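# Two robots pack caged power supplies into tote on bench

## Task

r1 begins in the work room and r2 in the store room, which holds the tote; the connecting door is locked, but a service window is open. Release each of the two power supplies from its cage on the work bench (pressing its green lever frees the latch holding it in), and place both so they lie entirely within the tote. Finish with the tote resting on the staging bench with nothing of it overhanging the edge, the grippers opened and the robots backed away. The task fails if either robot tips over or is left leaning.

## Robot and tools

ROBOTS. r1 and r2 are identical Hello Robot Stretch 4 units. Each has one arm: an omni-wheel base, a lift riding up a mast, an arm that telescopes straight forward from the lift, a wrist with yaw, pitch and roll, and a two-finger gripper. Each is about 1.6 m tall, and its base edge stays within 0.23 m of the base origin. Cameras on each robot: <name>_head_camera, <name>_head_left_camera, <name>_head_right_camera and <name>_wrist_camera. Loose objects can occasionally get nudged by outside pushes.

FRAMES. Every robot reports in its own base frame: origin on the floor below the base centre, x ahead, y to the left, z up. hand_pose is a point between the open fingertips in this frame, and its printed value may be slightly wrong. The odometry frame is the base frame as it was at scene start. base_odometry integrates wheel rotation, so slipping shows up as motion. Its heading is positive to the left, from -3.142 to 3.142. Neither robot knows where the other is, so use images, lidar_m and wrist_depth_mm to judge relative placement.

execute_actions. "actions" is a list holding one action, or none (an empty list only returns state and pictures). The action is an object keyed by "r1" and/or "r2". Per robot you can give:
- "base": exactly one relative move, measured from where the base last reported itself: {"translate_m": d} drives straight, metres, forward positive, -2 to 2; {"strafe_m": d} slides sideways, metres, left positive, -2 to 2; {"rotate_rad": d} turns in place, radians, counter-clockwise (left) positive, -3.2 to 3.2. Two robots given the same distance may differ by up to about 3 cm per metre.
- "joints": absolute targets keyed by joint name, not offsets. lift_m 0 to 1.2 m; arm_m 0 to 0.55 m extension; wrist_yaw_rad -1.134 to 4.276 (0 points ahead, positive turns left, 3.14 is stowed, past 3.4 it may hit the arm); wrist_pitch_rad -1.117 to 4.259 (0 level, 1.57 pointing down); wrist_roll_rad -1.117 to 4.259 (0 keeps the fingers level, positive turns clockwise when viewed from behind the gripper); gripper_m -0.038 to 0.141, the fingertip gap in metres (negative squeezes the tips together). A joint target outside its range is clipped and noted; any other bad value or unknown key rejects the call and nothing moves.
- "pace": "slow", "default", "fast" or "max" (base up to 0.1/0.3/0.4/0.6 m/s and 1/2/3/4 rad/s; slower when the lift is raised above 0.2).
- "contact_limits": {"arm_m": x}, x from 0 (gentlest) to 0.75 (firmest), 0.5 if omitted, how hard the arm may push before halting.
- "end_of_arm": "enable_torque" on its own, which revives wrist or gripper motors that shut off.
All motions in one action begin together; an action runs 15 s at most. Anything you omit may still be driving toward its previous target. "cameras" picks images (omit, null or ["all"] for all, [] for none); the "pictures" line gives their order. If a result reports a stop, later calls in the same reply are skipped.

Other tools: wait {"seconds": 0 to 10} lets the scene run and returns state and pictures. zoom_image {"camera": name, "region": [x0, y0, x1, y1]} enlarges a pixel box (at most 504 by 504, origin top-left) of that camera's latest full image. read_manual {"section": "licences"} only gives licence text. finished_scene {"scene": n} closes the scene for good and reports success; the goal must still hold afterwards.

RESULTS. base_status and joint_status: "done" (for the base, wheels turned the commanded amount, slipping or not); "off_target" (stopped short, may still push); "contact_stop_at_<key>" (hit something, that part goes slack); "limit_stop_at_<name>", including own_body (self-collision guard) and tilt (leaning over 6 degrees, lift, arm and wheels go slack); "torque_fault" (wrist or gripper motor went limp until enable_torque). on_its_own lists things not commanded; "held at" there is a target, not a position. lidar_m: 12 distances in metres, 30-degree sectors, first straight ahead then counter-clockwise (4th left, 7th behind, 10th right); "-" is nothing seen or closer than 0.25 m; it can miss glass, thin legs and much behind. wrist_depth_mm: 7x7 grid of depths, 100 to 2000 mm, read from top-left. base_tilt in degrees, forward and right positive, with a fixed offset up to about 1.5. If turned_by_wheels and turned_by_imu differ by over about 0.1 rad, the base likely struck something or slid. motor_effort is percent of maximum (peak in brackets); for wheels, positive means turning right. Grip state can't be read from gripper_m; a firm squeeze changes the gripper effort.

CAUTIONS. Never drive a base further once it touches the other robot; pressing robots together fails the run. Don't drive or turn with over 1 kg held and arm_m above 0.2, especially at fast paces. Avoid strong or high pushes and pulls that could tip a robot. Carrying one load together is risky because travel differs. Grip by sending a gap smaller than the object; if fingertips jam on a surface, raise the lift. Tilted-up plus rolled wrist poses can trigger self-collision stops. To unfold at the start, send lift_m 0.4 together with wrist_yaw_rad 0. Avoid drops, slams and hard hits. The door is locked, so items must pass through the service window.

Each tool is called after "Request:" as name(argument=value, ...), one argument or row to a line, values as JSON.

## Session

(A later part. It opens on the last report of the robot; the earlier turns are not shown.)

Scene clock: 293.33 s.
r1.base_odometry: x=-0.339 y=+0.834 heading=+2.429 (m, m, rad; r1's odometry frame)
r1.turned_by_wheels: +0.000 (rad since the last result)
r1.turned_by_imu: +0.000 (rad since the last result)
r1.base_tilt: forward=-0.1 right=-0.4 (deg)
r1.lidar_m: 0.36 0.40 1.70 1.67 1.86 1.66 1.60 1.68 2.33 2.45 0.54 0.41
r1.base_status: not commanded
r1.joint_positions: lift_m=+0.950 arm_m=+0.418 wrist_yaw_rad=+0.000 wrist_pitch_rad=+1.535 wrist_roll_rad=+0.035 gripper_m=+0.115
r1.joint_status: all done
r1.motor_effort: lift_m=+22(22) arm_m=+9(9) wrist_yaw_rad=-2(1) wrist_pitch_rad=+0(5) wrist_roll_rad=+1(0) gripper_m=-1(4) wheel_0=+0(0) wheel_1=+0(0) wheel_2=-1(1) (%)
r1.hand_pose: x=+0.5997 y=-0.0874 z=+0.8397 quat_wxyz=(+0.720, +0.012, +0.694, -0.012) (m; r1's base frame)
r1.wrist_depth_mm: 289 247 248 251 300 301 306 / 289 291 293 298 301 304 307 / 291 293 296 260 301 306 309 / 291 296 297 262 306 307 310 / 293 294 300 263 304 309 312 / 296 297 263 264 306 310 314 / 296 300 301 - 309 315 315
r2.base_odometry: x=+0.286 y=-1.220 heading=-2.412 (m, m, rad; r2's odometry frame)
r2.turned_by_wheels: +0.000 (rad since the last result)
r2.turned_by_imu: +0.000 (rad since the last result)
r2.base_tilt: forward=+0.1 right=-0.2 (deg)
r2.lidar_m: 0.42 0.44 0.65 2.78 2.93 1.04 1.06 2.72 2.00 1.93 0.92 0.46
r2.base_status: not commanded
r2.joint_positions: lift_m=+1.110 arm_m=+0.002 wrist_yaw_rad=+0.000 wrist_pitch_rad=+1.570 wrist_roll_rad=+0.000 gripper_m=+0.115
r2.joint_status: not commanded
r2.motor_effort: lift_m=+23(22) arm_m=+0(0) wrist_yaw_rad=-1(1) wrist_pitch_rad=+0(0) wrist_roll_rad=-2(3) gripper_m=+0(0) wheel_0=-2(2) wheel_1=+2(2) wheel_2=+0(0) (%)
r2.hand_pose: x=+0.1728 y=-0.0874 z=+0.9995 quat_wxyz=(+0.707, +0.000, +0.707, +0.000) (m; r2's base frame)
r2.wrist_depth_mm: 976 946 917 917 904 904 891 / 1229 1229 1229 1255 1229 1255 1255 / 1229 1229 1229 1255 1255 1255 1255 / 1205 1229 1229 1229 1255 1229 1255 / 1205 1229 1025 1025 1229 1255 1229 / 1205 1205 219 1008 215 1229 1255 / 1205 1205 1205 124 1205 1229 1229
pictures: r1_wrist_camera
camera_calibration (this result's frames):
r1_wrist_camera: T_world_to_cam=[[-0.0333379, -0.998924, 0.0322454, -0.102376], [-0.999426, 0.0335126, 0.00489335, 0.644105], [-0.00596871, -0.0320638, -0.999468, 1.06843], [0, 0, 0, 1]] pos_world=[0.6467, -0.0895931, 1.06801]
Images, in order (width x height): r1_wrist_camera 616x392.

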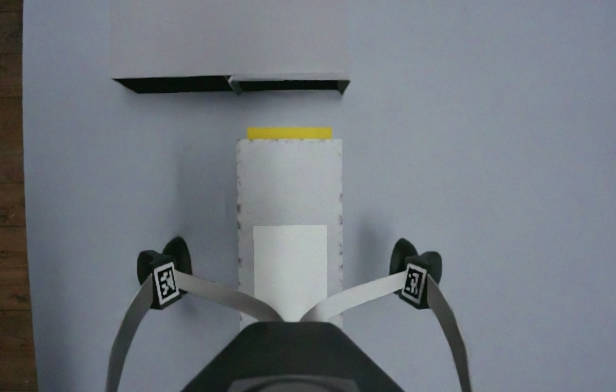

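Request:
execute_actions(
  actions=[
    {"r1":{"joints":{"arm_m":0.403,"lift_m":0.897,"gripper_m":0.09}}},
  ],
  cameras=["r1_wrist_camera"],
)

Request:
execute_actions(
  actions=[
    {"r1":{"joints":{"gripper_m":0.005}}},
  ],
  cameras=["r1_wrist_camera"],
)

Scene clock: 294.63 s.
r1.base_odometry: x=-0.339 y=+0.834 heading=+2.429 (m, m, rad; r1's odometry frame)
r1.turned_by_wheels: +0.000 (rad since the last result)
r1.turned_by_imu: +0.000 (rad since the last result)
r1.base_tilt: forward=-0.1 right=-0.3 (deg)
r1.lidar_m: 0.36 0.36 1.70 1.64 1.87 1.68 1.60 1.69 2.29 2.48 0.56 0.39
r1.base_status: not commanded
r1.joint_positions: lift_m=+0.897 arm_m=+0.405 wrist_yaw_rad=+0.000 wrist_pitch_rad=+1.535 wrist_roll_rad=+0.035 gripper_m=+0.090
r1.joint_status: all done
r1.motor_effort: lift_m=+17(21) arm_m=-9(8) wrist_yaw_rad=-1(3) wrist_pitch_rad=-1(1) wrist_roll_rad=-1(2) gripper_m=+0(3) wheel_0=-1(1) wheel_1=+0(0) wheel_2=-1(1) (%)
r1.hand_pose: x=+0.5858 y=-0.0874 z=+0.7872 quat_wxyz=(+0.720, +0.013, +0.694, -0.012) (m; r1's base frame)
r1.wrist_depth_mm: 237 238 239 200 248 250 254 / 238 241 244 247 249 252 254 / 239 242 245 208 250 254 256 / 241 244 245 209 252 254 258 / 243 246 209 210 253 256 259 / 244 245 210 211 253 257 259 / 247 248 251 - 256 258 263
r2.base_odometry: x=+0.286 y=-1.220 heading=-2.412 (m, m, rad; r2's odometry frame)
r2.turned_by_wheels: +0.000 (rad since the last result)
r2.turned_by_imu: +0.000 (rad since the last result)
r2.base_tilt: forward=+0.2 right=-0.2 (deg)
r2.lidar_m: 0.41 0.45 0.65 2.77 2.94 1.07 1.04 2.69 2.00 1.94 0.93 0.47
r2.base_status: not commanded
r2.joint_positions: lift_m=+1.110 arm_m=+0.002 wrist_yaw_rad=+0.000 wrist_pitch_rad=+1.570 wrist_roll_rad=+0.000 gripper_m=+0.115
r2.joint_status: not commanded
r2.motor_effort: lift_m=+23(23) arm_m=-1(0) wrist_yaw_rad=-2(1) wrist_pitch_rad=+0(1) wrist_roll_rad=+0(2) gripper_m=-1(0) wheel_0=-2(2) wheel_1=+2(1) wheel_2=+0(0) (%)
r2.hand_pose: x=+0.1728 y=-0.0874 z=+0.9995 quat_wxyz=(+0.707, +0.000, +0.707, +0.000) (m; r2's base frame)
r2.wrist_depth_mm: 960 946 931 917 917 904 891 / 1229 1255 1229 1229 1255 1255 1229 / 1229 1229 1229 1229 1255 1255 1281 / 1229 1229 1229 1205 1229 1255 1255 / 1229 1229 1008 1008 1255 1229 1255 / 1205 1229 220 1025 216 1229 1229 / 1205 1205 1205 124 1229 1255 1255
pictures: r1_wrist_camera
camera_calibration (this result's frames):
r1_wrist_camera: T_world_to_cam=[[-0.033594, -0.998915, 0.0322514, -0.101002], [-0.999417, 0.0337746, 0.00507111, 0.630299], [-0.00615488, -0.0320622, -0.999467, 1.01592], [0, 0, 0, 1]] pos_world=[0.632791, -0.0896082, 1.01544]
Images, in order (width x height): r1_wrist_camera 616x392.

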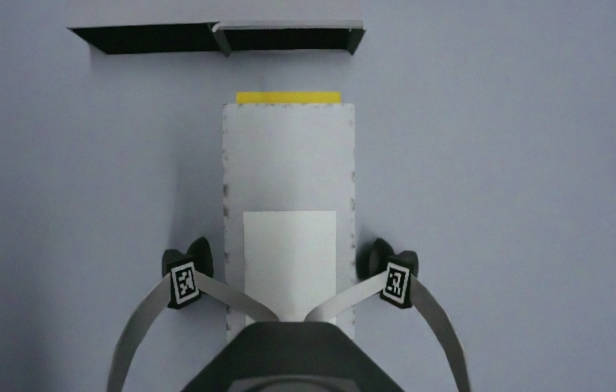

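Scene clock: 296.27 s.
r1.base_odometry: x=-0.339 y=+0.834 heading=+2.429 (m, m, rad; r1's odometry frame)
r1.turned_by_wheels: +0.000 (rad since the last result)
r1.turned_by_imu: +0.000 (rad since the last result)
r1.base_tilt: forward=+0.0 right=-0.4 (deg)
r1.lidar_m: 0.37 0.39 1.71 1.62 1.87 1.69 1.60 1.67 2.28 2.46 0.54 0.42
r1.base_status: not commanded
r1.joint_positions: lift_m=+0.897 arm_m=+0.405 wrist_yaw_rad=+0.000 wrist_pitch_rad=+1.535 wrist_roll_rad=+0.035 gripper_m=+0.006
r1.joint_status: all done
r1.motor_effort: lift_m=+20(20) arm_m=-9(9) wrist_yaw_rad=-2(3) wrist_pitch_rad=-3(3) wrist_roll_rad=+0(1) gripper_m=-30(28) wheel_0=+0(0) wheel_1=+0(0) wheel_2=-1(1) (%)
r1.hand_pose: x=+0.5857 y=-0.0874 z=+0.7869 quat_wxyz=(+0.719, +0.013, +0.694, -0.012) (m; r1's base frame)
r1.wrist_depth_mm: 235 236 239 241 244 248 249 / 236 238 241 242 246 248 251 / 239 239 189 191 249 252 253 / 240 242 190 190 250 252 253 / 241 243 190 190 251 253 258 / 241 173 189 191 186 253 258 / 243 246 247 - 255 256 259
r2.base_odometry: x=+0.286 y=-1.220 heading=-2.412 (m, m, rad; r2's odometry frame)
r2.turned_by_wheels: +0.000 (rad since the last result)
r2.turned_by_imu: +0.000 (rad since the last result)
r2.base_tilt: forward=+0.1 right=-0.2 (deg)
r2.lidar_m: 0.39 0.47 0.65 2.77 2.94 1.05 1.03 2.66 2.01 1.93 0.88 0.47
r2.base_status: not commanded
r2.joint_positions: lift_m=+1.110 arm_m=+0.002 wrist_yaw_rad=+0.000 wrist_pitch_rad=+1.570 wrist_roll_rad=+0.000 gripper_m=+0.115
r2.joint_status: not commanded
r2.motor_effort: lift_m=+23(23) arm_m=+0(0) wrist_yaw_rad=-2(1) wrist_pitch_rad=+0(1) wrist_roll_rad=-2(1) gripper_m=-1(1) wheel_0=-2(2) wheel_1=+2(2) wheel_2=+0(0) (%)
r2.hand_pose: x=+0.1728 y=-0.0874 z=+0.9995 quat_wxyz=(+0.707, +0.000, +0.707, +0.000) (m; r2's base frame)
r2.wrist_depth_mm: 960 946 931 917 904 904 891 / 1229 1229 1229 1229 1255 1255 1229 / 1205 1205 1255 1255 1255 1281 1255 / 1229 1205 1229 1229 1255 1229 1255 / 1205 1229 1008 1025 1229 1255 1229 / 1229 1229 219 1008 215 1229 1255 / 1182 1205 1205 124 1229 1229 1229
pictures: r1_wrist_camera
camera_calibration (this result's frames):
r1_wrist_camera: T_world_to_cam=[[-0.0334945, -0.998918, 0.0322598, -0.101059], [-0.999418, 0.0336831, 0.00532082, 0.630024], [-0.00640168, -0.0320628, -0.999465, 1.01576], [0, 0, 0, 1]] pos_world=[0.632775, -0.0896029, 1.01513]
Images, in order (width x height): r1_wrist_camera 616x392.

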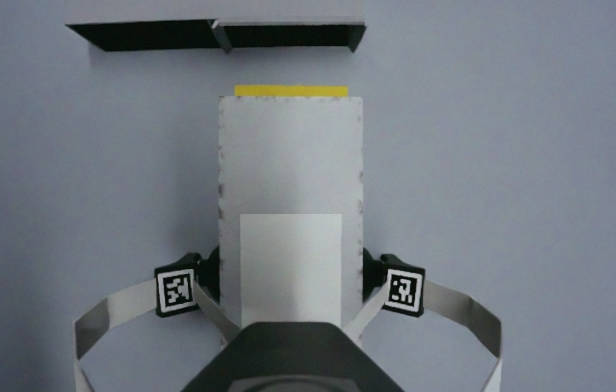

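Held. Retract then turn toward window.

Request:
execute_actions(
  actions=[
    {"r1":{"joints":{"lift_m":0.92,"arm_m":0.12}}},
  ],
  cameras=[],
)

Request:
execute_actions(
  actions=[
    {"r1":{"base":{"rotate_rad":1.55},"pace":"slow"}},
  ],
  cameras=["r1_head_camera","r1_head_left_camera"],
)

Scene clock: 298.30 s.
r1.base_odometry: x=-0.339 y=+0.834 heading=+2.429 (m, m, rad; r1's odometry frame)
r1.turned_by_wheels: +0.000 (rad since the last result)
r1.turned_by_imu: +0.000 (rad since the last result)
r1.base_tilt: forward=+0.0 right=-0.4 (deg)
r1.lidar_m: 0.37 0.40 1.68 1.66 1.87 1.67 1.59 1.69 2.29 2.44 0.55 0.40
r1.base_status: not commanded
r1.joint_positions: lift_m=+0.919 arm_m=+0.122 wrist_yaw_rad=+0.000 wrist_pitch_rad=+1.536 wrist_roll_rad=+0.035 gripper_m=+0.006
r1.joint_status: all done
r1.motor_effort: lift_m=+26(28) arm_m=-9(9) wrist_yaw_rad=-1(2) wrist_pitch_rad=-2(3) wrist_roll_rad=-1(1) gripper_m=-30(31) wheel_0=+0(0) wheel_1=+0(0) wheel_2=-1(1) (%)
r1.hand_pose: x=+0.3026 y=-0.0874 z=+0.8094 quat_wxyz=(+0.719, +0.013, +0.694, -0.012) (m; r1's base frame)
r1.wrist_depth_mm: 258 262 263 265 268 272 273 / 259 263 264 267 271 272 274 / 976 991 189 190 1008 1025 1060 / 991 1008 190 191 1008 1042 1042 / 991 1008 189 191 1042 1060 1078 / 991 173 190 191 185 1078 1078 / 1008 991 820 - 1042 1060 1078
r2.base_odometry: x=+0.286 y=-1.220 heading=-2.412 (m, m, rad; r2's odometry frame)
r2.turned_by_wheels: +0.000 (rad since the last result)
r2.turned_by_imu: +0.000 (rad since the last result)
r2.base_tilt: forward=+0.2 right=-0.2 (deg)
r2.lidar_m: 0.42 0.45 0.66 2.77 2.94 1.09 1.06 2.69 1.99 1.94 0.92 0.46
r2.base_status: not commanded
r2.joint_positions: lift_m=+1.110 arm_m=+0.002 wrist_yaw_rad=+0.000 wrist_pitch_rad=+1.570 wrist_roll_rad=+0.000 gripper_m=+0.115
r2.joint_status: not commanded
r2.motor_effort: lift_m=+23(23) arm_m=+0(0) wrist_yaw_rad=-1(2) wrist_pitch_rad=+0(1) wrist_roll_rad=-2(3) gripper_m=+0(0) wheel_0=-2(2) wheel_1=+2(2) wheel_2=+0(0) (%)
r2.hand_pose: x=+0.1728 y=-0.0874 z=+0.9995 quat_wxyz=(+0.707, +0.000, +0.707, +0.000) (m; r2's base frame)
r2.wrist_depth_mm: 960 946 917 917 904 904 891 / 1229 1229 1205 1255 1255 1255 1229 / 1229 1229 1229 1229 1229 1229 1255 / 1205 1229 1229 1255 1229 1229 1255 / 1205 1229 1025 1008 1205 1255 1255 / 1205 1205 219 1025 216 1229 1229 / 1205 1205 1205 124 1229 1229 1255
pictures: none
No camera images: the call's "cameras" was empty. Leave "cameras" out to get every camera's image.

Scene clock: 301.13 s.
r1.base_odometry: x=-0.339 y=+0.834 heading=-2.305 (m, m, rad; r1's odometry frame)
r1.turned_by_wheels: +1.550 (rad since the last result)
r1.turned_by_imu: +1.569 (rad since the last result)
r1.base_tilt: forward=-0.1 right=-0.4 (deg)
r1.lidar_m: 1.67 1.85 1.66 1.59 1.65 2.23 2.46 0.60 0.41 0.36 0.40 0.39
r1.base_status: done
r1.joint_positions: lift_m=+0.920 arm_m=+0.122 wrist_yaw_rad=+0.000 wrist_pitch_rad=+1.535 wrist_roll_rad=+0.035 gripper_m=+0.006
r1.joint_status: not commanded
r1.motor_effort: lift_m=+26(26) arm_m=-9(9) wrist_yaw_rad=-2(0) wrist_pitch_rad=-1(3) wrist_roll_rad=+0(1) gripper_m=-32(31) wheel_0=-1(5) wheel_1=-1(7) wheel_2=-1(5) (%)
r1.hand_pose: x=+0.3028 y=-0.0874 z=+0.8094 quat_wxyz=(+0.720, +0.013, +0.694, -0.012) (m; r1's base frame)
r1.wrist_depth_mm: 976 991 991 991 1042 1025 1008 / 960 976 1008 1008 1025 1060 1042 / 991 976 189 190 1042 1025 1060 / 976 1025 189 191 1025 1078 1060 / 991 1008 190 191 1025 1060 1060 / 991 172 189 191 186 603 1060 / 991 1042 809 - 1060 1060 484
r2.base_odometry: x=+0.286 y=-1.220 heading=-2.412 (m, m, rad; r2's odometry frame)
r2.turned_by_wheels: +0.000 (rad since the last result)
r2.turned_by_imu: +0.001 (rad since the last result)
r2.base_tilt: forward=+0.1 right=-0.2 (deg)
r2.lidar_m: 0.42 0.47 0.66 2.79 2.91 1.09 1.05 2.70 2.01 1.93 0.91 0.46
r2.base_status: not commanded
r2.joint_positions: lift_m=+1.110 arm_m=+0.002 wrist_yaw_rad=+0.000 wrist_pitch_rad=+1.570 wrist_roll_rad=+0.000 gripper_m=+0.115
r2.joint_status: not commanded
r2.motor_effort: lift_m=+23(23) arm_m=-1(1) wrist_yaw_rad=-2(2) wrist_pitch_rad=+0(0) wrist_roll_rad=-2(0) gripper_m=+0(1) wheel_0=-2(2) wheel_1=+2(2) wheel_2=+0(0) (%)
r2.hand_pose: x=+0.1728 y=-0.0874 z=+0.9995 quat_wxyz=(+0.707, +0.000, +0.707, +0.000) (m; r2's base frame)
r2.wrist_depth_mm: 960 946 931 917 917 904 904 / 1229 1255 1255 1255 1255 1229 1255 / 1255 1229 1229 1229 1255 1255 1255 / 1255 1255 1205 1229 1229 1229 1255 / 1205 1229 1025 1008 1205 1255 1255 / 1229 1205 219 1008 215 1229 1229 / 1205 1229 1205 124 1255 1229 1205
pictures: r1_head_camera, r1_head_left_camera
Images, in order (width x height): r1_head_camera 420x560, r1_head_left_camera 420x672.

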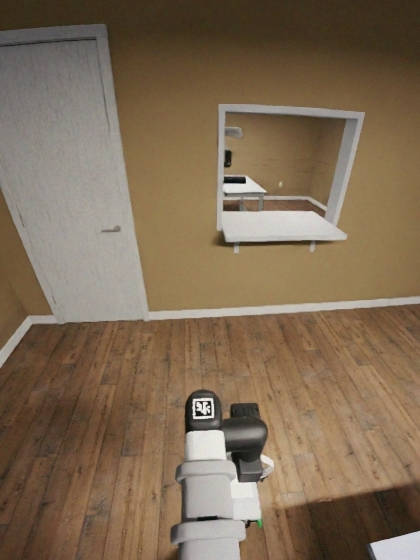

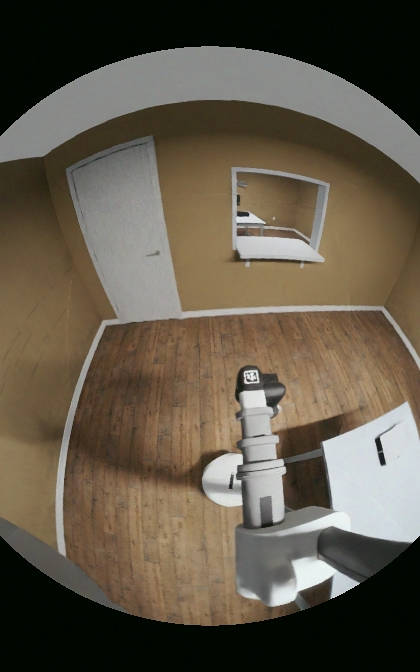

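Request:
execute_actions(
  actions=[
    {"r1":{"base":{"translate_m":1.25},"joints":{"lift_m":1.095}},"r2":{"base":{"strafe_m":0.24}}},
  ],
  cameras=[],
)

Request:
execute_actions(
  actions=[
    {"r1":{"base":{"strafe_m":-0.41}}},
  ],
  cameras=["r1_head_camera","r2_head_camera"],
)

Scene clock: 307.00 s.
r1.base_odometry: x=-1.176 y=-0.095 heading=-2.304 (m, m, rad; r1's odometry frame)
r1.turned_by_wheels: +0.000 (rad since the last result)
r1.turned_by_imu: +0.002 (rad since the last result)
r1.base_tilt: forward=+0.0 right=-0.3 (deg)
r1.lidar_m: 0.38 0.62 0.79 1.62 1.69 2.25 1.68 1.20 1.62 2.58 0.54 0.25
r1.base_status: done
r1.joint_positions: lift_m=+1.095 arm_m=+0.122 wrist_yaw_rad=+0.000 wrist_pitch_rad=+1.535 wrist_roll_rad=+0.035 gripper_m=+0.006
r1.joint_status: all done
r1.motor_effort: lift_m=+26(28) arm_m=-9(9) wrist_yaw_rad=-2(2) wrist_pitch_rad=-1(3) wrist_roll_rad=+1(1) gripper_m=-29(30) wheel_0=-1(6) wheel_1=+0(4) wheel_2=+1(9) (%)
r1.hand_pose: x=+0.3027 y=-0.0874 z=+0.9844 quat_wxyz=(+0.719, +0.013, +0.694, -0.012) (m; r1's base frame)
r1.wrist_depth_mm: 585 627 621 627 585 294 300 / 842 904 878 809 917 297 297 / 1182 1182 189 190 1182 1205 1205 / 1138 1160 190 190 1205 1205 1229 / 1138 1182 189 191 1182 1229 1255 / 1160 173 190 190 185 1255 1229 / 1160 1160 1182 - 1205 1229 1255
r2.base_odometry: x=+0.446 y=-1.399 heading=-2.412 (m, m, rad; r2's odometry frame)
r2.turned_by_wheels: +0.000 (rad since the last result)
r2.turned_by_imu: +0.002 (rad since the last result)
r2.base_tilt: forward=+0.1 right=-0.2 (deg)
r2.lidar_m: 0.41 0.44 0.68 2.55 2.69 1.07 1.02 3.01 2.25 2.19 0.94 0.44
r2.base_status: done
r2.joint_positions: lift_m=+1.110 arm_m=+0.002 wrist_yaw_rad=+0.000 wrist_pitch_rad=+1.570 wrist_roll_rad=+0.000 gripper_m=+0.115
r2.joint_status: not commanded
r2.motor_effort: lift_m=+22(23) arm_m=+0(1) wrist_yaw_rad=-1(2) wrist_pitch_rad=+0(0) wrist_roll_rad=-2(3) gripper_m=-2(1) wheel_0=-2(11) wheel_1=+1(10) wheel_2=+0(1) (%)
r2.hand_pose: x=+0.1728 y=-0.0874 z=+0.9995 quat_wxyz=(+0.707, +0.000, +0.707, +0.000) (m; r2's base frame)
r2.wrist_depth_mm: 991 976 976 931 931 917 917 / 1229 1255 1255 1255 1255 1255 1255 / 1205 1229 1229 1255 1229 1255 1255 / 1229 1229 1229 1229 1255 1255 1255 / 1229 1229 1008 1025 1255 1255 1229 / 1229 1229 219 1008 216 1229 1255 / 1205 1229 1205 124 1229 1255 1255
pictures: none
No camera images: the call's "cameras" was empty. Leave "cameras" out to get every camera's image.

Scene clock: 309.70 s.
r1.base_odometry: x=-1.480 y=+0.180 heading=-2.304 (m, m, rad; r1's odometry frame)
r1.turned_by_wheels: +0.000 (rad since the last result)
r1.turned_by_imu: +0.001 (rad since the last result)
r1.base_tilt: forward=-0.1 right=-0.3 (deg)
r1.lidar_m: 0.37 0.40 0.89 2.03 2.11 2.87 1.09 1.16 2.82 2.63 0.59 0.25
r1.base_status: done
r1.joint_positions: lift_m=+1.095 arm_m=+0.122 wrist_yaw_rad=+0.000 wrist_pitch_rad=+1.535 wrist_roll_rad=+0.035 gripper_m=+0.006
r1.joint_status: not commanded
r1.motor_effort: lift_m=+25(26) arm_m=-9(8) wrist_yaw_rad=-2(2) wrist_pitch_rad=-1(1) wrist_roll_rad=-1(0) gripper_m=-30(29) wheel_0=+0(6) wheel_1=+2(11) wheel_2=+0(2) (%)
r1.hand_pose: x=+0.3026 y=-0.0874 z=+0.9845 quat_wxyz=(+0.719, +0.013, +0.694, -0.012) (m; r1's base frame)
r1.wrist_depth_mm: 279 283 285 287 291 296 297 / 283 283 286 291 293 296 301 / 1182 1138 189 190 1182 1205 1229 / 1160 1138 189 190 1182 1229 1229 / 1160 1160 190 191 1205 1205 1229 / 1160 172 190 191 186 1229 1255 / 1182 1182 1182 - 1255 1255 1229
r2.base_odometry: x=+0.446 y=-1.399 heading=-2.412 (m, m, rad; r2's odometry frame)
r2.turned_by_wheels: +0.000 (rad since the last result)
r2.turned_by_imu: +0.001 (rad since the last result)
r2.base_tilt: forward=+0.1 right=-0.1 (deg)
r2.lidar_m: 0.43 0.48 0.66 2.55 2.68 1.06 1.03 3.01 2.25 2.18 0.92 0.47
r2.base_status: not commanded
r2.joint_positions: lift_m=+1.110 arm_m=+0.002 wrist_yaw_rad=+0.000 wrist_pitch_rad=+1.570 wrist_roll_rad=+0.000 gripper_m=+0.115
r2.joint_status: not commanded
r2.motor_effort: lift_m=+22(22) arm_m=-1(0) wrist_yaw_rad=-1(1) wrist_pitch_rad=-1(0) wrist_roll_rad=-2(1) gripper_m=+0(1) wheel_0=-1(2) wheel_1=+1(1) wheel_2=+0(0) (%)
r2.hand_pose: x=+0.1728 y=-0.0874 z=+0.9995 quat_wxyz=(+0.707, +0.000, +0.707, +0.000) (m; r2's base frame)
r2.wrist_depth_mm: 991 960 960 931 946 904 917 / 1229 1229 1255 1255 1255 1255 1229 / 1229 1229 1229 1255 1255 1229 1281 / 1229 1229 1229 1205 1229 1255 1255 / 1205 1229 1008 1008 1229 1229 1255 / 1229 1229 219 1008 215 1255 1255 / 1205 1205 1229 124 1229 1229 1255
pictures: r1_head_camera, r2_head_camera
Images, in order (width x height): r1_head_camera 420x560, r2_head_camera 420x560.

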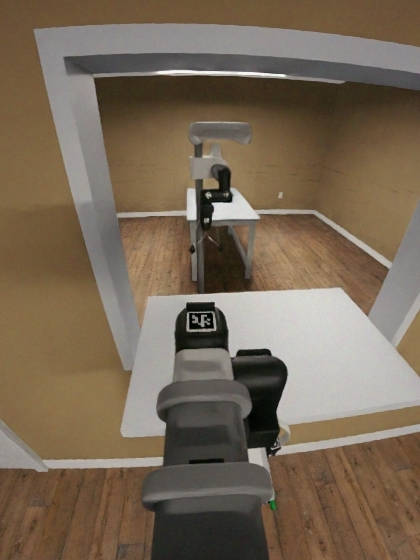

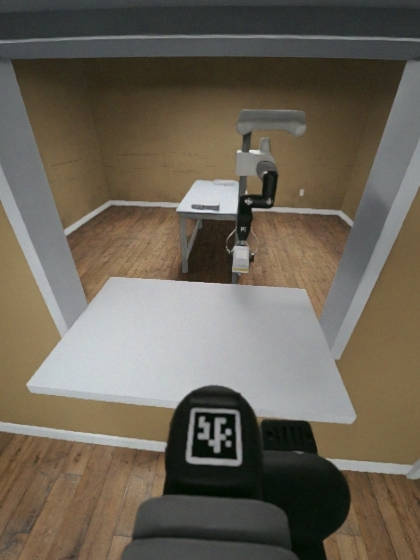

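Request:
execute_actions(
  actions=[
    {"r1":{"joints":{"arm_m":0.54,"lift_m":1.052}},"r2":{"base":{"translate_m":0.08}}},
  ],
  cameras=["r1_wrist_camera"],
)

Scene clock: 312.17 s.
r1.base_odometry: x=-1.480 y=+0.180 heading=-2.304 (m, m, rad; r1's odometry frame)
r1.turned_by_wheels: +0.000 (rad since the last result)
r1.turned_by_imu: +0.000 (rad since the last result)
r1.base_tilt: forward=+0.0 right=-0.4 (deg)
r1.lidar_m: 0.37 0.39 0.84 2.04 2.10 2.85 1.10 1.11 2.82 2.64 0.56 0.40
r1.base_status: not commanded
r1.joint_positions: lift_m=+1.052 arm_m=+0.538 wrist_yaw_rad=+0.000 wrist_pitch_rad=+1.535 wrist_roll_rad=+0.035 gripper_m=+0.006
r1.joint_status: all done
r1.motor_effort: lift_m=+20(23) arm_m=+9(8) wrist_yaw_rad=-3(0) wrist_pitch_rad=-2(5) wrist_roll_rad=-3(2) gripper_m=-29(29) wheel_0=+0(0) wheel_1=+2(1) wheel_2=+0(0) (%)
r1.hand_pose: x=+0.7197 y=-0.0874 z=+0.9419 quat_wxyz=(+0.720, +0.012, +0.694, -0.012) (m; r1's base frame)
r1.wrist_depth_mm: 236 240 243 246 248 250 254 / 238 242 243 245 248 251 253 / 241 243 190 190 250 252 255 / 242 243 190 191 251 254 256 / 244 245 190 190 252 256 258 / 244 173 190 191 186 256 262 / 246 248 250 - 257 258 262
r2.base_odometry: x=+0.386 y=-1.452 heading=-2.412 (m, m, rad; r2's odometry frame)
r2.turned_by_wheels: +0.000 (rad since the last result)
r2.turned_by_imu: +0.001 (rad since the last result)
r2.base_tilt: forward=+0.1 right=-0.2 (deg)
r2.lidar_m: 0.35 0.39 0.55 2.54 2.69 1.16 1.10 3.01 2.22 1.95 0.51 0.38
r2.base_status: done
r2.joint_positions: lift_m=+1.110 arm_m=+0.002 wrist_yaw_rad=+0.000 wrist_pitch_rad=+1.570 wrist_roll_rad=+0.000 gripper_m=+0.115
r2.joint_status: not commanded
r2.motor_effort: lift_m=+23(23) arm_m=+0(0) wrist_yaw_rad=-1(1) wrist_pitch_rad=-1(0) wrist_roll_rad=+0(3) gripper_m=-1(1) wheel_0=+5(9) wheel_1=+3(7) wheel_2=-2(11) (%)
r2.hand_pose: x=+0.1728 y=-0.0874 z=+0.9995 quat_wxyz=(+0.707, +0.000, +0.707, +0.000) (m; r2's base frame)
r2.wrist_depth_mm: 319 317 317 319 319 319 322 / 1182 1118 1160 1138 1118 1098 1078 / 1229 1229 1255 1255 1255 1255 1229 / 1205 1229 1229 1255 1255 1229 1229 / 1205 1205 1025 1008 1229 1255 1229 / 1205 1229 218 1025 215 1229 1255 / 1205 1205 1229 124 1205 1229 1229
pictures: r1_wrist_camera
camera_calibration (this result's frames):
r1_wrist_camera: T_world_to_cam=[[-0.0332774, -0.998926, 0.0322477, -0.101713], [-0.999428, 0.0334549, 0.00497915, 0.763453], [-0.00605265, -0.0320636, -0.999468, 1.17128], [0, 0, 0, 1]] pos_world=[0.766721, -0.0895898, 1.17014]
Images, in order (width x height): r1_wrist_camera 616x392.

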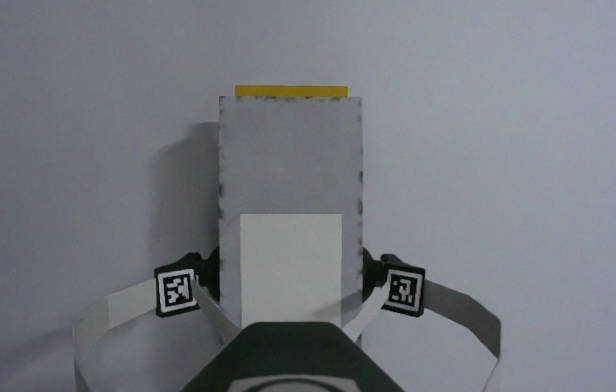

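Request:
execute_actions(
  actions=[
    {"r1":{"joints":{"gripper_m":0.095,"lift_m":1.05}}},
  ],
  cameras=[],
)

Request:
execute_actions(
  actions=[
    {"r1":{"joints":{"lift_m":1.11},"pace":"fast"}},
  ],
  cameras=[],
)

Request:
execute_actions(
  actions=[
    {"r1":{"joints":{"arm_m":0.0},"base":{"translate_m":-0.3},"pace":"fast"},"r2":{"joints":{"arm_m":0.3},"pace":"slow"}},
  ],
  cameras=["r2_wrist_camera","r1_head_right_camera"],
)

Scene clock: 314.07 s.
r1.base_odometry: x=-1.480 y=+0.180 heading=-2.304 (m, m, rad; r1's odometry frame)
r1.turned_by_wheels: +0.000 (rad since the last result)
r1.turned_by_imu: +0.000 (rad since the last result)
r1.base_tilt: forward=+0.0 right=-0.4 (deg)
r1.lidar_m: 0.37 0.39 0.85 2.03 2.10 2.83 1.09 1.12 2.80 2.64 0.54 0.39
r1.base_status: not commanded
r1.joint_positions: lift_m=+1.050 arm_m=+0.538 wrist_yaw_rad=+0.000 wrist_pitch_rad=+1.535 wrist_roll_rad=+0.035 gripper_m=+0.095
r1.joint_status: all done
r1.motor_effort: lift_m=+21(19) arm_m=+8(9) wrist_yaw_rad=-3(4) wrist_pitch_rad=-2(2) wrist_roll_rad=+2(1) gripper_m=+0(30) wheel_0=+0(0) wheel_1=+1(1) wheel_2=+0(0) (%)
r1.hand_pose: x=+0.7196 y=-0.0874 z=+0.9398 quat_wxyz=(+0.719, +0.013, +0.694, -0.012) (m; r1's base frame)
r1.wrist_depth_mm: 238 240 241 246 247 251 251 / 238 240 244 245 249 251 254 / 239 243 244 208 251 254 256 / 242 244 246 209 252 254 256 / 242 245 209 211 253 257 258 / 244 246 210 211 253 256 260 / 246 247 249 - 256 259 260
r2.base_odometry: x=+0.386 y=-1.452 heading=-2.412 (m, m, rad; r2's odometry frame)
r2.turned_by_wheels: +0.000 (rad since the last result)
r2.turned_by_imu: +0.000 (rad since the last result)
r2.base_tilt: forward=+0.1 right=-0.2 (deg)
r2.lidar_m: 0.35 0.39 0.54 2.53 2.67 1.14 1.09 3.00 2.25 1.92 0.52 0.37
r2.base_status: not commanded
r2.joint_positions: lift_m=+1.110 arm_m=+0.002 wrist_yaw_rad=+0.000 wrist_pitch_rad=+1.570 wrist_roll_rad=+0.000 gripper_m=+0.115
r2.joint_status: not commanded
r2.motor_effort: lift_m=+22(23) arm_m=+0(0) wrist_yaw_rad=-1(1) wrist_pitch_rad=-1(0) wrist_roll_rad=-1(1) gripper_m=-1(2) wheel_0=+5(5) wheel_1=+3(3) wheel_2=-3(2) (%)
r2.hand_pose: x=+0.1728 y=-0.0874 z=+0.9995 quat_wxyz=(+0.707, +0.000, +0.707, +0.000) (m; r2's base frame)
r2.wrist_depth_mm: 319 314 315 320 319 320 322 / 1182 1160 1182 1138 1098 1078 1078 / 1229 1229 1229 1255 1229 1255 1255 / 1229 1229 1205 1229 1229 1255 1229 / 1255 1229 1008 1025 1229 1255 1281 / 1229 1205 219 1025 216 1229 1255 / 1205 1229 1229 124 1229 1255 1229
pictures: none
No camera images: the call's "cameras" was empty. Leave "cameras" out to get every camera's image.

Scene clock: 315.03 s.
r1.base_odometry: x=-1.480 y=+0.180 heading=-2.304 (m, m, rad; r1's odometry frame)
r1.turned_by_wheels: +0.000 (rad since the last result)
r1.turned_by_imu: +0.000 (rad since the last result)
r1.base_tilt: forward=+0.0 right=-0.4 (deg)
r1.lidar_m: 0.36 0.39 0.87 2.03 2.13 2.82 1.10 1.15 2.82 2.63 0.57 0.42
r1.base_status: not commanded
r1.joint_positions: lift_m=+1.110 arm_m=+0.538 wrist_yaw_rad=+0.000 wrist_pitch_rad=+1.535 wrist_roll_rad=+0.035 gripper_m=+0.095
r1.joint_status: all done
r1.motor_effort: lift_m=+22(25) arm_m=+9(9) wrist_yaw_rad=-1(2) wrist_pitch_rad=-2(1) wrist_roll_rad=+0(2) gripper_m=-1(2) wheel_0=+0(0) wheel_1=+1(2) wheel_2=+0(0) (%)
r1.hand_pose: x=+0.7196 y=-0.0874 z=+0.9997 quat_wxyz=(+0.719, +0.013, +0.694, -0.012) (m; r1's base frame)
r1.wrist_depth_mm: 293 297 300 304 307 310 312 / 296 300 301 307 310 312 312 / 297 301 303 267 310 314 319 / 300 304 304 267 312 317 320 / 300 301 268 271 314 317 320 / 304 306 271 271 314 319 322 / 304 307 307 - 317 322 324
r2.base_odometry: x=+0.386 y=-1.452 heading=-2.412 (m, m, rad; r2's odometry frame)
r2.turned_by_wheels: +0.000 (rad since the last result)
r2.turned_by_imu: +0.000 (rad since the last result)
r2.base_tilt: forward=+0.1 right=-0.2 (deg)
r2.lidar_m: 0.34 0.37 0.56 2.55 2.68 1.16 1.11 2.99 2.25 1.97 0.50 0.37
r2.base_status: not commanded
r2.joint_positions: lift_m=+1.110 arm_m=+0.002 wrist_yaw_rad=+0.000 wrist_pitch_rad=+1.570 wrist_roll_rad=+0.000 gripper_m=+0.115
r2.joint_status: not commanded
r2.motor_effort: lift_m=+23(23) arm_m=+0(0) wrist_yaw_rad=-1(1) wrist_pitch_rad=-1(1) wrist_roll_rad=+0(2) gripper_m=+0(1) wheel_0=+5(4) wheel_1=+3(3) wheel_2=-3(3) (%)
r2.hand_pose: x=+0.1728 y=-0.0874 z=+0.9995 quat_wxyz=(+0.707, +0.000, +0.707, +0.000) (m; r2's base frame)
r2.wrist_depth_mm: 317 315 317 317 317 320 320 / 1182 1138 1138 1138 1118 1098 1060 / 1229 1205 1229 1229 1255 1229 1255 / 1205 1229 1229 1229 1255 1229 1229 / 1229 1205 1042 1042 1229 1255 1229 / 1205 1229 219 991 216 1229 1255 / 1205 1205 1229 124 1229 1205 1229
pictures: none
No camera images: the call's "cameras" was empty. Leave "cameras" out to get every camera's image.

Scene clock: 319.30 s.
r1.base_odometry: x=-1.279 y=+0.403 heading=-2.305 (m, m, rad; r1's odometry frame)
r1.turned_by_wheels: +0.000 (rad since the last result)
r1.turned_by_imu: +0.000 (rad since the last result)
r1.base_tilt: forward=-0.1 right=-0.4 (deg)
r1.lidar_m: 0.68 0.70 1.23 2.02 2.12 2.82 0.79 0.84 2.83 2.69 1.31 0.72
r1.base_status: done
r1.joint_positions: lift_m=+1.110 arm_m=+0.002 wrist_yaw_rad=+0.000 wrist_pitch_rad=+1.535 wrist_roll_rad=+0.035 gripper_m=+0.095
r1.joint_status: all done
r1.motor_effort: lift_m=+23(22) arm_m=-9(10) wrist_yaw_rad=-1(3) wrist_pitch_rad=-2(2) wrist_roll_rad=+1(2) gripper_m=+0(1) wheel_0=-1(5) wheel_1=-1(6) wheel_2=+0(9) (%)
r1.hand_pose: x=+0.1836 y=-0.0874 z=+0.9997 quat_wxyz=(+0.719, +0.013, +0.694, -0.012) (m; r1's base frame)
r1.wrist_depth_mm: 1182 1182 1205 1205 1229 1229 1229 / 1118 1160 1182 1205 1205 1255 1255 / 1160 1160 1160 1205 1229 1205 1255 / 1160 1205 1182 1205 1229 1229 1255 / 1160 1205 1008 1025 1205 1205 1255 / 1182 1229 991 1008 1229 1255 1308 / 1182 1205 1229 - 1229 1229 1229
r2.base_odometry: x=+0.386 y=-1.452 heading=-2.412 (m, m, rad; r2's odometry frame)
r2.turned_by_wheels: +0.000 (rad since the last result)
r2.turned_by_imu: +0.001 (rad since the last result)
r2.base_tilt: forward=+0.2 right=-0.2 (deg)
r2.lidar_m: 0.36 0.37 0.54 2.54 2.69 1.15 1.10 2.99 2.27 1.93 0.50 0.37
r2.base_status: not commanded
r2.joint_positions: lift_m=+1.110 arm_m=+0.299 wrist_yaw_rad=+0.000 wrist_pitch_rad=+1.570 wrist_roll_rad=+0.000 gripper_m=+0.115
r2.joint_status: all done
r2.motor_effort: lift_m=+23(22) arm_m=+8(9) wrist_yaw_rad=-1(1) wrist_pitch_rad=-1(0) wrist_roll_rad=-3(2) gripper_m=-2(0) wheel_0=+5(4) wheel_1=+3(3) wheel_2=-3(2) (%)
r2.hand_pose: x=+0.4698 y=-0.0874 z=+0.9995 quat_wxyz=(+0.707, +0.000, +0.707, +0.000) (m; r2's base frame)
r2.wrist_depth_mm: 312 314 314 274 317 319 319 / 310 310 312 273 315 317 320 / 309 310 312 274 315 315 317 / 307 310 312 310 314 315 317 / 307 309 310 312 312 315 315 / 307 309 220 310 216 314 315 / 306 307 309 124 310 312 314
pictures: r1_head_right_camera, r2_wrist_camera
camera_calibration (this result's frames):
r2_wrist_camera: T_world_to_cam=[[-0.0352504, -0.999301, 0.012474, -0.0876874], [-0.999374, 0.0352118, -0.00330071, 0.538279], [0.00285917, -0.0125825, -0.999917, 1.2297], [0, 0, 0, 1]] pos_world=[0.531335, -0.0911072, 1.23247]
Images, in order (width x height): r1_head_right_camera 420x672, r2_wrist_camera 616x392.

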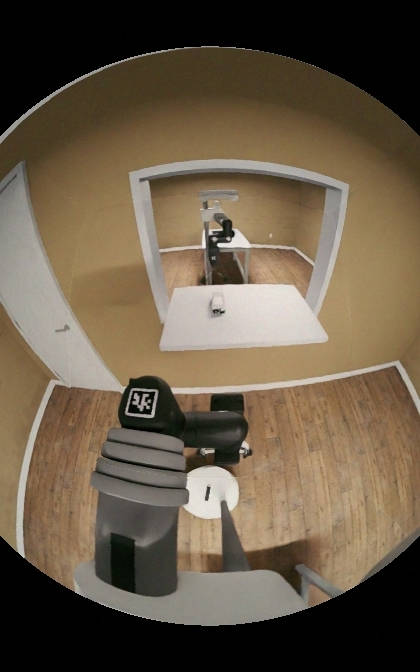

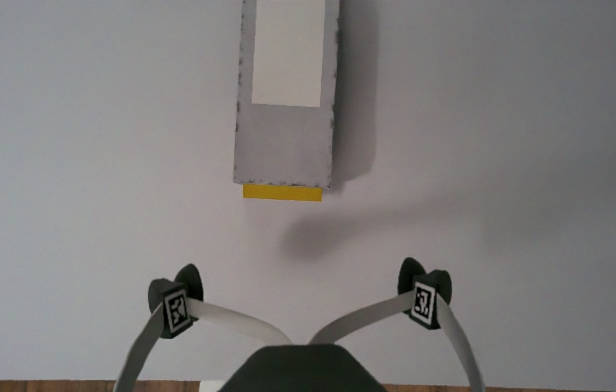

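Request:
execute_actions(
  actions=[
    {"r1":{"joints":{"lift_m":0.3,"wrist_pitch_rad":0.2,"gripper_m":0.036},"base":{"strafe_m":-1.1},"pace":"max"},"r2":{"joints":{"arm_m":0.46},"base":{"strafe_m":0.004}}},
  ],
  cameras=["r2_wrist_camera"],
)

Scene clock: 324.33 s.
r1.base_odometry: x=-2.097 y=+1.139 heading=-2.305 (m, m, rad; r1's odometry frame)
r1.turned_by_wheels: +0.000 (rad since the last result)
r1.turned_by_imu: +0.004 (rad since the last result)
r1.base_tilt: forward=+0.0 right=-0.3 (deg)
r1.lidar_m: 0.92 0.81 0.98 3.14 1.14 0.86 1.47 2.35 1.70 1.62 1.37 0.97
r1.base_status: done
r1.joint_positions: lift_m=+0.300 arm_m=+0.002 wrist_yaw_rad=+0.000 wrist_pitch_rad=+0.202 wrist_roll_rad=+0.035 gripper_m=+0.036
r1.joint_status: all done
r1.motor_effort: lift_m=+18(20) arm_m=-8(9) wrist_yaw_rad=-3(2) wrist_pitch_rad=-8(13) wrist_roll_rad=-1(0) gripper_m=-2(2) wheel_0=-2(9) wheel_1=+0(7) wheel_2=+1(2) (%)
r1.hand_pose: x=+0.4559 y=-0.0874 z=+0.4203 quat_wxyz=(+0.995, +0.017, +0.101, -0.002) (m; r1's base frame)
r1.wrist_depth_mm: 615 621 621 640 647 661 661 / 634 647 640 668 676 676 691 / 661 676 691 691 707 707 732 / 691 707 707 732 732 750 759 / 715 732 723 750 768 778 788 / 750 741 189 788 192 809 820 / 707 707 750 - 715 715 723
r2.base_odometry: x=+0.389 y=-1.455 heading=-2.412 (m, m, rad; r2's odometry frame)
r2.turned_by_wheels: +0.000 (rad since the last result)
r2.turned_by_imu: +0.001 (rad since the last result)
r2.base_tilt: forward=+0.2 right=-0.2 (deg)
r2.lidar_m: 0.34 0.38 0.56 2.53 2.69 1.17 1.10 3.03 2.23 1.97 0.53 0.38
r2.base_status: done
r2.joint_positions: lift_m=+1.110 arm_m=+0.459 wrist_yaw_rad=+0.000 wrist_pitch_rad=+1.570 wrist_roll_rad=+0.000 gripper_m=+0.115
r2.joint_status: all done
r2.motor_effort: lift_m=+22(22) arm_m=+7(11) wrist_yaw_rad=+0(1) wrist_pitch_rad=+0(0) wrist_roll_rad=-2(2) gripper_m=-1(1) wheel_0=+1(6) wheel_1=-2(7) wheel_2=+0(3) (%)
r2.hand_pose: x=+0.6298 y=-0.0874 z=+0.9995 quat_wxyz=(+0.707, +0.000, +0.707, +0.000) (m; r2's base frame)
r2.wrist_depth_mm: 310 312 314 314 317 317 319 / 309 312 314 314 315 315 319 / 309 310 312 312 314 315 317 / 309 310 312 272 314 314 315 / 307 309 309 271 312 314 314 / 306 306 219 268 216 312 315 / 306 306 307 124 309 310 314
pictures: r2_wrist_camera
camera_calibration (this result's frames):
r2_wrist_camera: T_world_to_cam=[[-0.0355202, -0.999291, 0.0124721, -0.0818732], [-0.999365, 0.035481, -0.00335336, 0.698295], [0.00290846, -0.0125833, -0.999917, 1.22921], [0, 0, 0, 1]] pos_world=[0.691368, -0.0911238, 1.23247]
Images, in order (width x height): r2_wrist_camera 616x392.

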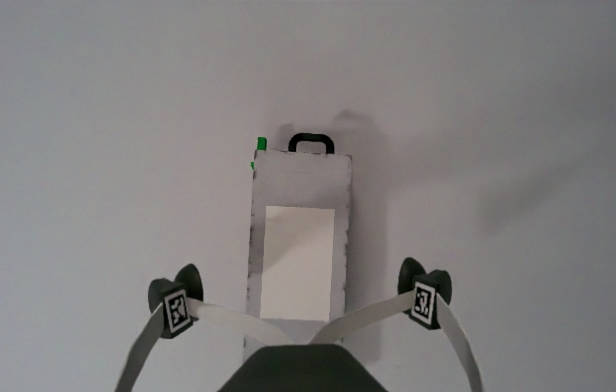

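Request:
execute_actions(
  actions=[
    {"r1":{"joints":{"lift_m":0.78},"base":{"translate_m":-2.0},"pace":"max"},"r2":{"joints":{"lift_m":1.051,"gripper_m":0.09,"wrist_roll_rad":0.05}}},
  ],
  cameras=["r2_wrist_camera"],
)

Request:
execute_actions(
  actions=[
    {"r1":{"base":{"rotate_rad":1.545},"pace":"fast"},"r2":{"joints":{"gripper_m":0.008}}},
  ],
  cameras=["r2_wrist_camera","r1_wrist_camera","r1_head_camera"],
)

Scene clock: 329.60 s.
r1.base_odometry: x=-0.757 y=+2.624 heading=-2.305 (m, m, rad; r1's odometry frame)
r1.turned_by_wheels: +0.000 (rad since the last result)
r1.turned_by_imu: -0.002 (rad since the last result)
r1.base_tilt: forward=-0.1 right=-0.3 (deg)
r1.lidar_m: 2.74 0.48 0.35 0.30 0.32 1.44 1.36 1.41 1.75 1.66 1.72 2.25
r1.base_status: done
r1.joint_positions: lift_m=+0.780 arm_m=+0.002 wrist_yaw_rad=+0.000 wrist_pitch_rad=+0.202 wrist_roll_rad=+0.035 gripper_m=+0.036
r1.joint_status: all done
r1.motor_effort: lift_m=+21(24) arm_m=-8(8) wrist_yaw_rad=-2(2) wrist_pitch_rad=-7(7) wrist_roll_rad=+1(2) gripper_m=-4(2) wheel_0=+1(7) wheel_1=-1(6) wheel_2=+0(13) (%)
r1.hand_pose: x=+0.4559 y=-0.0874 z=+0.9002 quat_wxyz=(+0.995, +0.017, +0.101, -0.002) (m; r1's base frame)
r1.wrist_depth_mm: - - - - - - - / - - - - - - - / - - - - - - - / 820 - - - - - - / 715 - - - - - - / 1661 1008 189 1661 193 1708 1661 / 1397 1336 1397 - 1397 1336 1366
r2.base_odometry: x=+0.389 y=-1.455 heading=-2.412 (m, m, rad; r2's odometry frame)
r2.turned_by_wheels: +0.000 (rad since the last result)
r2.turned_by_imu: +0.001 (rad since the last result)
r2.base_tilt: forward=+0.1 right=-0.2 (deg)
r2.lidar_m: 0.35 0.37 0.55 2.53 2.66 1.14 1.09 2.97 2.24 1.93 0.50 0.38
r2.base_status: not commanded
r2.joint_positions: lift_m=+1.051 arm_m=+0.459 wrist_yaw_rad=+0.000 wrist_pitch_rad=+1.570 wrist_roll_rad=+0.050 gripper_m=+0.090
r2.joint_status: all done
r2.motor_effort: lift_m=+17(21) arm_m=+7(7) wrist_yaw_rad=+0(0) wrist_pitch_rad=-1(1) wrist_roll_rad=+1(4) gripper_m=-2(3) wheel_0=+1(1) wheel_1=-2(2) wheel_2=+0(0) (%)
r2.hand_pose: x=+0.6298 y=-0.0874 z=+0.9410 quat_wxyz=(+0.707, +0.018, +0.707, -0.017) (m; r2's base frame)
r2.wrist_depth_mm: 252 254 254 256 257 257 259 / 251 253 253 255 256 257 258 / 251 252 253 214 255 256 257 / 250 251 252 213 254 255 257 / 249 251 252 212 253 254 256 / 249 249 198 212 200 254 255 / 248 249 251 122 252 254 254
pictures: r2_wrist_camera
camera_calibration (this result's frames):
r2_wrist_camera: T_world_to_cam=[[-0.0848264, -0.996318, 0.0124326, -0.0497909], [-0.996393, 0.084791, -0.0033511, 0.700537], [0.00228459, -0.012672, -0.999917, 1.17107], [0, 0, 0, 1]] pos_world=[0.691111, -0.094167, 1.17394]
Images, in order (width x height): r2_wrist_camera 616x392.

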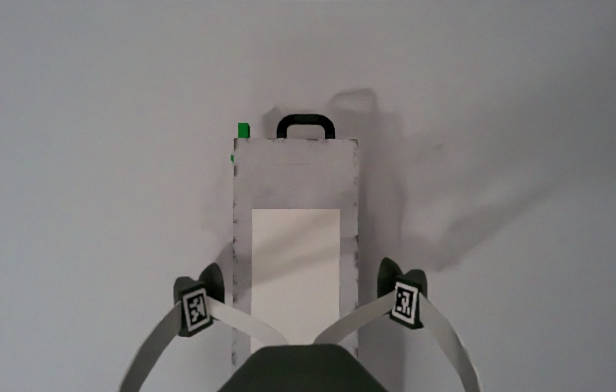

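Scene clock: 331.53 s.
r1.base_odometry: x=-0.757 y=+2.624 heading=-0.760 (m, m, rad; r1's odometry frame)
r1.turned_by_wheels: +1.545 (rad since the last result)
r1.turned_by_imu: +1.564 (rad since the last result)
r1.base_tilt: forward=+0.0 right=-0.3 (deg)
r1.lidar_m: 0.31 0.34 1.42 1.35 1.42 1.73 1.66 1.73 2.25 2.74 0.49 0.34
r1.base_status: done
r1.joint_positions: lift_m=+0.780 arm_m=+0.002 wrist_yaw_rad=+0.000 wrist_pitch_rad=+0.202 wrist_roll_rad=+0.035 gripper_m=+0.036
r1.joint_status: not commanded
r1.motor_effort: lift_m=+21(21) arm_m=-8(8) wrist_yaw_rad=-2(2) wrist_pitch_rad=-7(7) wrist_roll_rad=-3(2) gripper_m=-4(1) wheel_0=-1(5) wheel_1=+1(6) wheel_2=+0(9) (%)
r1.hand_pose: x=+0.4560 y=-0.0874 z=+0.9002 quat_wxyz=(+0.995, +0.017, +0.101, -0.002) (m; r1's base frame)
r1.wrist_depth_mm: - - - - - - - / - - - - - - - / - - - - - - - / - - 768 866 854 866 854 / 530 445 492 564 559 554 554 / 410 413 189 394 191 413 407 / 327 324 342 - 329 325 327
r2.base_odometry: x=+0.389 y=-1.455 heading=-2.412 (m, m, rad; r2's odometry frame)
r2.turned_by_wheels: +0.000 (rad since the last result)
r2.turned_by_imu: +0.000 (rad since the last result)
r2.base_tilt: forward=+0.1 right=-0.2 (deg)
r2.lidar_m: 0.35 0.39 0.56 2.54 2.69 1.15 1.10 3.03 2.26 1.94 0.51 0.38
r2.base_status: not commanded
r2.joint_positions: lift_m=+1.051 arm_m=+0.459 wrist_yaw_rad=+0.000 wrist_pitch_rad=+1.570 wrist_roll_rad=+0.050 gripper_m=+0.008
r2.joint_status: all done
r2.motor_effort: lift_m=+20(20) arm_m=+7(7) wrist_yaw_rad=+0(0) wrist_pitch_rad=+0(2) wrist_roll_rad=-3(3) gripper_m=-24(23) wheel_0=+1(1) wheel_1=-2(2) wheel_2=+0(0) (%)
r2.hand_pose: x=+0.6298 y=-0.0874 z=+0.9407 quat_wxyz=(+0.707, +0.018, +0.707, -0.018) (m; r2's base frame)
r2.wrist_depth_mm: 250 251 252 253 255 255 256 / 249 250 251 252 253 254 254 / 249 250 250 198 253 253 254 / 248 250 250 198 252 253 254 / 248 248 249 197 251 252 253 / 246 248 194 196 183 252 252 / 247 247 248 151 250 251 252
pictures: r1_head_camera, r1_wrist_camera, r2_wrist_camera
camera_calibration (this result's frames):
r1_wrist_camera: T_world_to_cam=[[-0.0390667, -0.99892, -0.02514, -0.0547908], [-0.240426, 0.0338169, -0.970078, 1.03176], [0.969881, -0.0318534, -0.241488, 0.000763614], [0, 0, 0, 1]] pos_world=[0.24518, -0.0895981, 0.999692]
r2_wrist_camera: T_world_to_cam=[[-0.0849179, -0.99631, 0.0124449, -0.0497442], [-0.996386, 0.0848843, -0.00320595, 0.700366], [0.00213774, -0.0126721, -0.999917, 1.17091], [0, 0, 0, 1]] pos_world=[0.691107, -0.0941728, 1.17368]
Images, in order (width x height): r1_head_camera 420x560, r1_wrist_camera 616x392, r2_wrist_camera 616x392.

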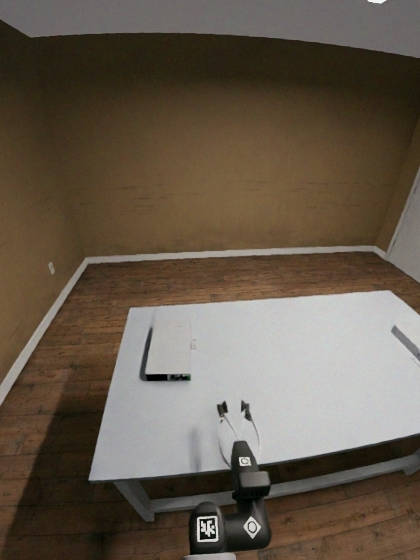

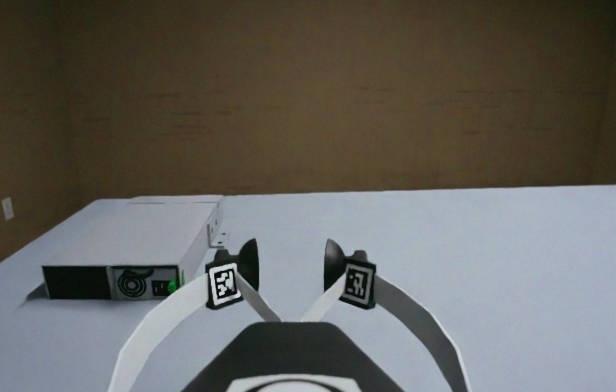

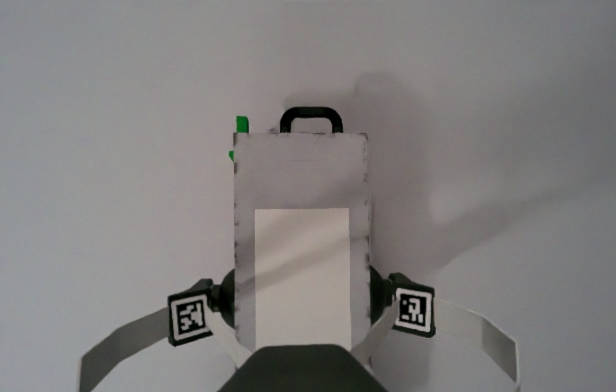

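Request:
execute_actions(
  actions=[
    {"r1":{"base":{"strafe_m":0.17},"joints":{"lift_m":0.685,"arm_m":0.1}},"r2":{"joints":{"lift_m":1.08,"arm_m":0.0}}},
  ],
  cameras=["r1_wrist_camera"],
)

Scene clock: 334.23 s.
r1.base_odometry: x=-0.640 y=+2.748 heading=-0.759 (m, m, rad; r1's odometry frame)
r1.turned_by_wheels: +0.000 (rad since the last result)
r1.turned_by_imu: +0.000 (rad since the last result)
r1.base_tilt: forward=-0.1 right=-0.4 (deg)
r1.lidar_m: 0.29 0.33 1.26 1.18 1.25 1.62 1.65 1.73 2.28 2.91 0.50 0.36
r1.base_status: done
r1.joint_positions: lift_m=+0.685 arm_m=+0.098 wrist_yaw_rad=+0.000 wrist_pitch_rad=+0.202 wrist_roll_rad=+0.035 gripper_m=+0.036
r1.joint_status: all done
r1.motor_effort: lift_m=+17(20) arm_m=+9(9) wrist_yaw_rad=-4(2) wrist_pitch_rad=-9(6) wrist_roll_rad=+1(0) gripper_m=-3(2) wheel_0=+2(11) wheel_1=-1(3) wheel_2=+0(2) (%)
r1.hand_pose: x=+0.5520 y=-0.0874 z=+0.8055 quat_wxyz=(+0.995, +0.017, +0.101, -0.002) (m; r1's base frame)
r1.wrist_depth_mm: - - - - - - - / - - - - - - - / - - - - - - - / - 512 387 345 508 517 504 / 330 330 312 314 336 332 329 / 243 245 187 236 191 244 244 / 196 193 203 - 195 193 196
r2.base_odometry: x=+0.389 y=-1.455 heading=-2.412 (m, m, rad; r2's odometry frame)
r2.turned_by_wheels: +0.000 (rad since the last result)
r2.turned_by_imu: +0.001 (rad since the last result)
r2.base_tilt: forward=+0.2 right=-0.3 (deg)
r2.lidar_m: 0.25 0.39 0.54 2.53 2.69 1.14 1.09 3.03 2.25 1.94 0.52 0.28
r2.base_status: not commanded
r2.joint_positions: lift_m=+1.079 arm_m=+0.003 wrist_yaw_rad=+0.000 wrist_pitch_rad=+1.571 wrist_roll_rad=+0.050 gripper_m=+0.008
r2.joint_status: all done
joint sent to its limit — the command would take r2.arm_m past its lower limit, so that joint was sent only as far as its limit.
r2.motor_effort: lift_m=+27(27) arm_m=-7(10) wrist_yaw_rad=+1(1) wrist_pitch_rad=-1(2) wrist_roll_rad=+0(0) gripper_m=-24(23) wheel_0=+1(1) wheel_1=-2(2) wheel_2=+0(0) (%)
r2.hand_pose: x=+0.1739 y=-0.0874 z=+0.9692 quat_wxyz=(+0.707, +0.018, +0.707, -0.018) (m; r2's base frame)
r2.wrist_depth_mm: 293 297 297 301 304 310 315 / 1118 1118 1098 1098 1138 1160 1182 / 1182 1182 1205 198 1205 1229 1229 / 1205 1182 1182 197 1229 1229 1205 / 1182 1205 976 197 1182 1205 1229 / 1182 1205 195 196 183 1205 1205 / 1182 1182 1182 151 1205 1205 1182
pictures: r1_wrist_camera
camera_calibration (this result's frames):
r1_wrist_camera: T_world_to_cam=[[-0.0390866, -0.99892, -0.02514, -0.053414], [-0.240424, 0.0338217, -0.970079, 0.963005], [0.969881, -0.0318728, -0.241486, -0.115235], [0, 0, 0, 1]] pos_world=[0.341205, -0.0895996, 0.90502]
Images, in order (width x height): r1_wrist_camera 616x392.

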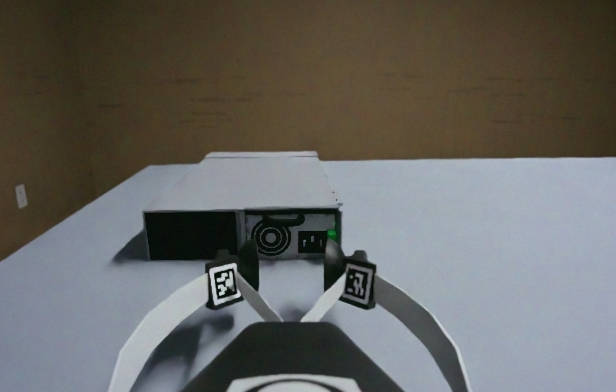

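Request:
execute_actions(
  actions=[
    {"r1":{"base":{"strafe_m":0.003},"joints":{"arm_m":0.158}},"r2":{"base":{"strafe_m":-0.6},"joints":{"lift_m":0.7}}},
  ],
  cameras=["r1_wrist_camera"],
)

Request:
zoom_image(
  camera="r1_wrist_camera",
  region=[180, 200, 420, 340],
)

Scene clock: 337.80 s.
r1.base_odometry: x=-0.638 y=+2.750 heading=-0.759 (m, m, rad; r1's odometry frame)
r1.turned_by_wheels: +0.000 (rad since the last result)
r1.turned_by_imu: +0.000 (rad since the last result)
r1.base_tilt: forward=-0.1 right=-0.4 (deg)
r1.lidar_m: 0.31 0.32 1.29 1.17 1.20 1.61 1.67 1.72 2.28 2.89 0.47 0.34
r1.base_status: done
r1.joint_positions: lift_m=+0.685 arm_m=+0.156 wrist_yaw_rad=+0.000 wrist_pitch_rad=+0.202 wrist_roll_rad=+0.035 gripper_m=+0.036
r1.joint_status: all done
r1.motor_effort: lift_m=+17(17) arm_m=+9(11) wrist_yaw_rad=-2(3) wrist_pitch_rad=-7(6) wrist_roll_rad=+0(0) gripper_m=-2(5) wheel_0=-1(3) wheel_1=+0(1) wheel_2=+0(0) (%)
r1.hand_pose: x=+0.6100 y=-0.0874 z=+0.8055 quat_wxyz=(+0.995, +0.017, +0.101, -0.002) (m; r1's base frame)
r1.wrist_depth_mm: - - - - - - - / - - - - - - - / - - - - - - - / - 508 343 343 512 512 508 / 329 291 258 254 332 330 329 / 244 245 189 235 193 244 242 / 195 192 203 - 195 193 195
r2.base_odometry: x=-0.011 y=-1.008 heading=-2.412 (m, m, rad; r2's odometry frame)
r2.turned_by_wheels: +0.000 (rad since the last result)
r2.turned_by_imu: +0.000 (rad since the last result)
r2.base_tilt: forward=+0.1 right=-0.2 (deg)
r2.lidar_m: 0.55 0.42 0.51 2.69 1.57 1.22 1.85 2.22 1.63 1.59 0.73 0.58
r2.base_status: done
r2.joint_positions: lift_m=+0.700 arm_m=+0.003 wrist_yaw_rad=+0.000 wrist_pitch_rad=+1.570 wrist_roll_rad=+0.050 gripper_m=+0.008
r2.joint_status: all done
r2.motor_effort: lift_m=+20(26) arm_m=-7(8) wrist_yaw_rad=+0(1) wrist_pitch_rad=-1(2) wrist_roll_rad=+0(0) gripper_m=-23(23) wheel_0=+1(10) wheel_1=-1(10) wheel_2=+0(0) (%)
r2.hand_pose: x=+0.1740 y=-0.0874 z=+0.5897 quat_wxyz=(+0.707, +0.018, +0.707, -0.018) (m; r2's base frame)
r2.wrist_depth_mm: 707 715 715 723 723 707 715 / 809 831 820 831 820 831 842 / 809 809 820 199 820 831 820 / 798 809 809 198 831 831 831 / 809 809 603 196 820 831 831 / 809 809 195 196 184 831 820 / 809 597 597 151 820 831 820
pictures: r1_wrist_camera
camera_calibration (this result's frames):
r1_wrist_camera: T_world_to_cam=[[-0.0391391, -0.998917, -0.0251401, -0.0511295], [-0.240422, 0.0338344, -0.970079, 0.97695], [0.969879, -0.0319237, -0.241486, -0.171493], [0, 0, 0, 1]] pos_world=[0.399206, -0.0896033, 0.90502]
Images, in order (width x height): r1_wrist_camera 616x392.

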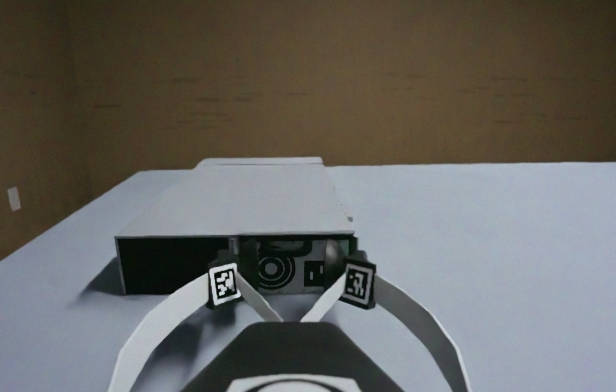

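Region (180, 200, 420, 340) of r1_wrist_camera's 616x392 image, scaled by 2.100; it fills the top 294 rows of this view, and the rest is white.

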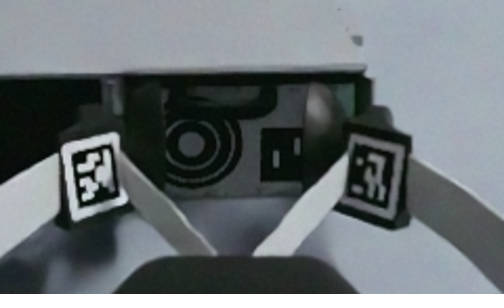

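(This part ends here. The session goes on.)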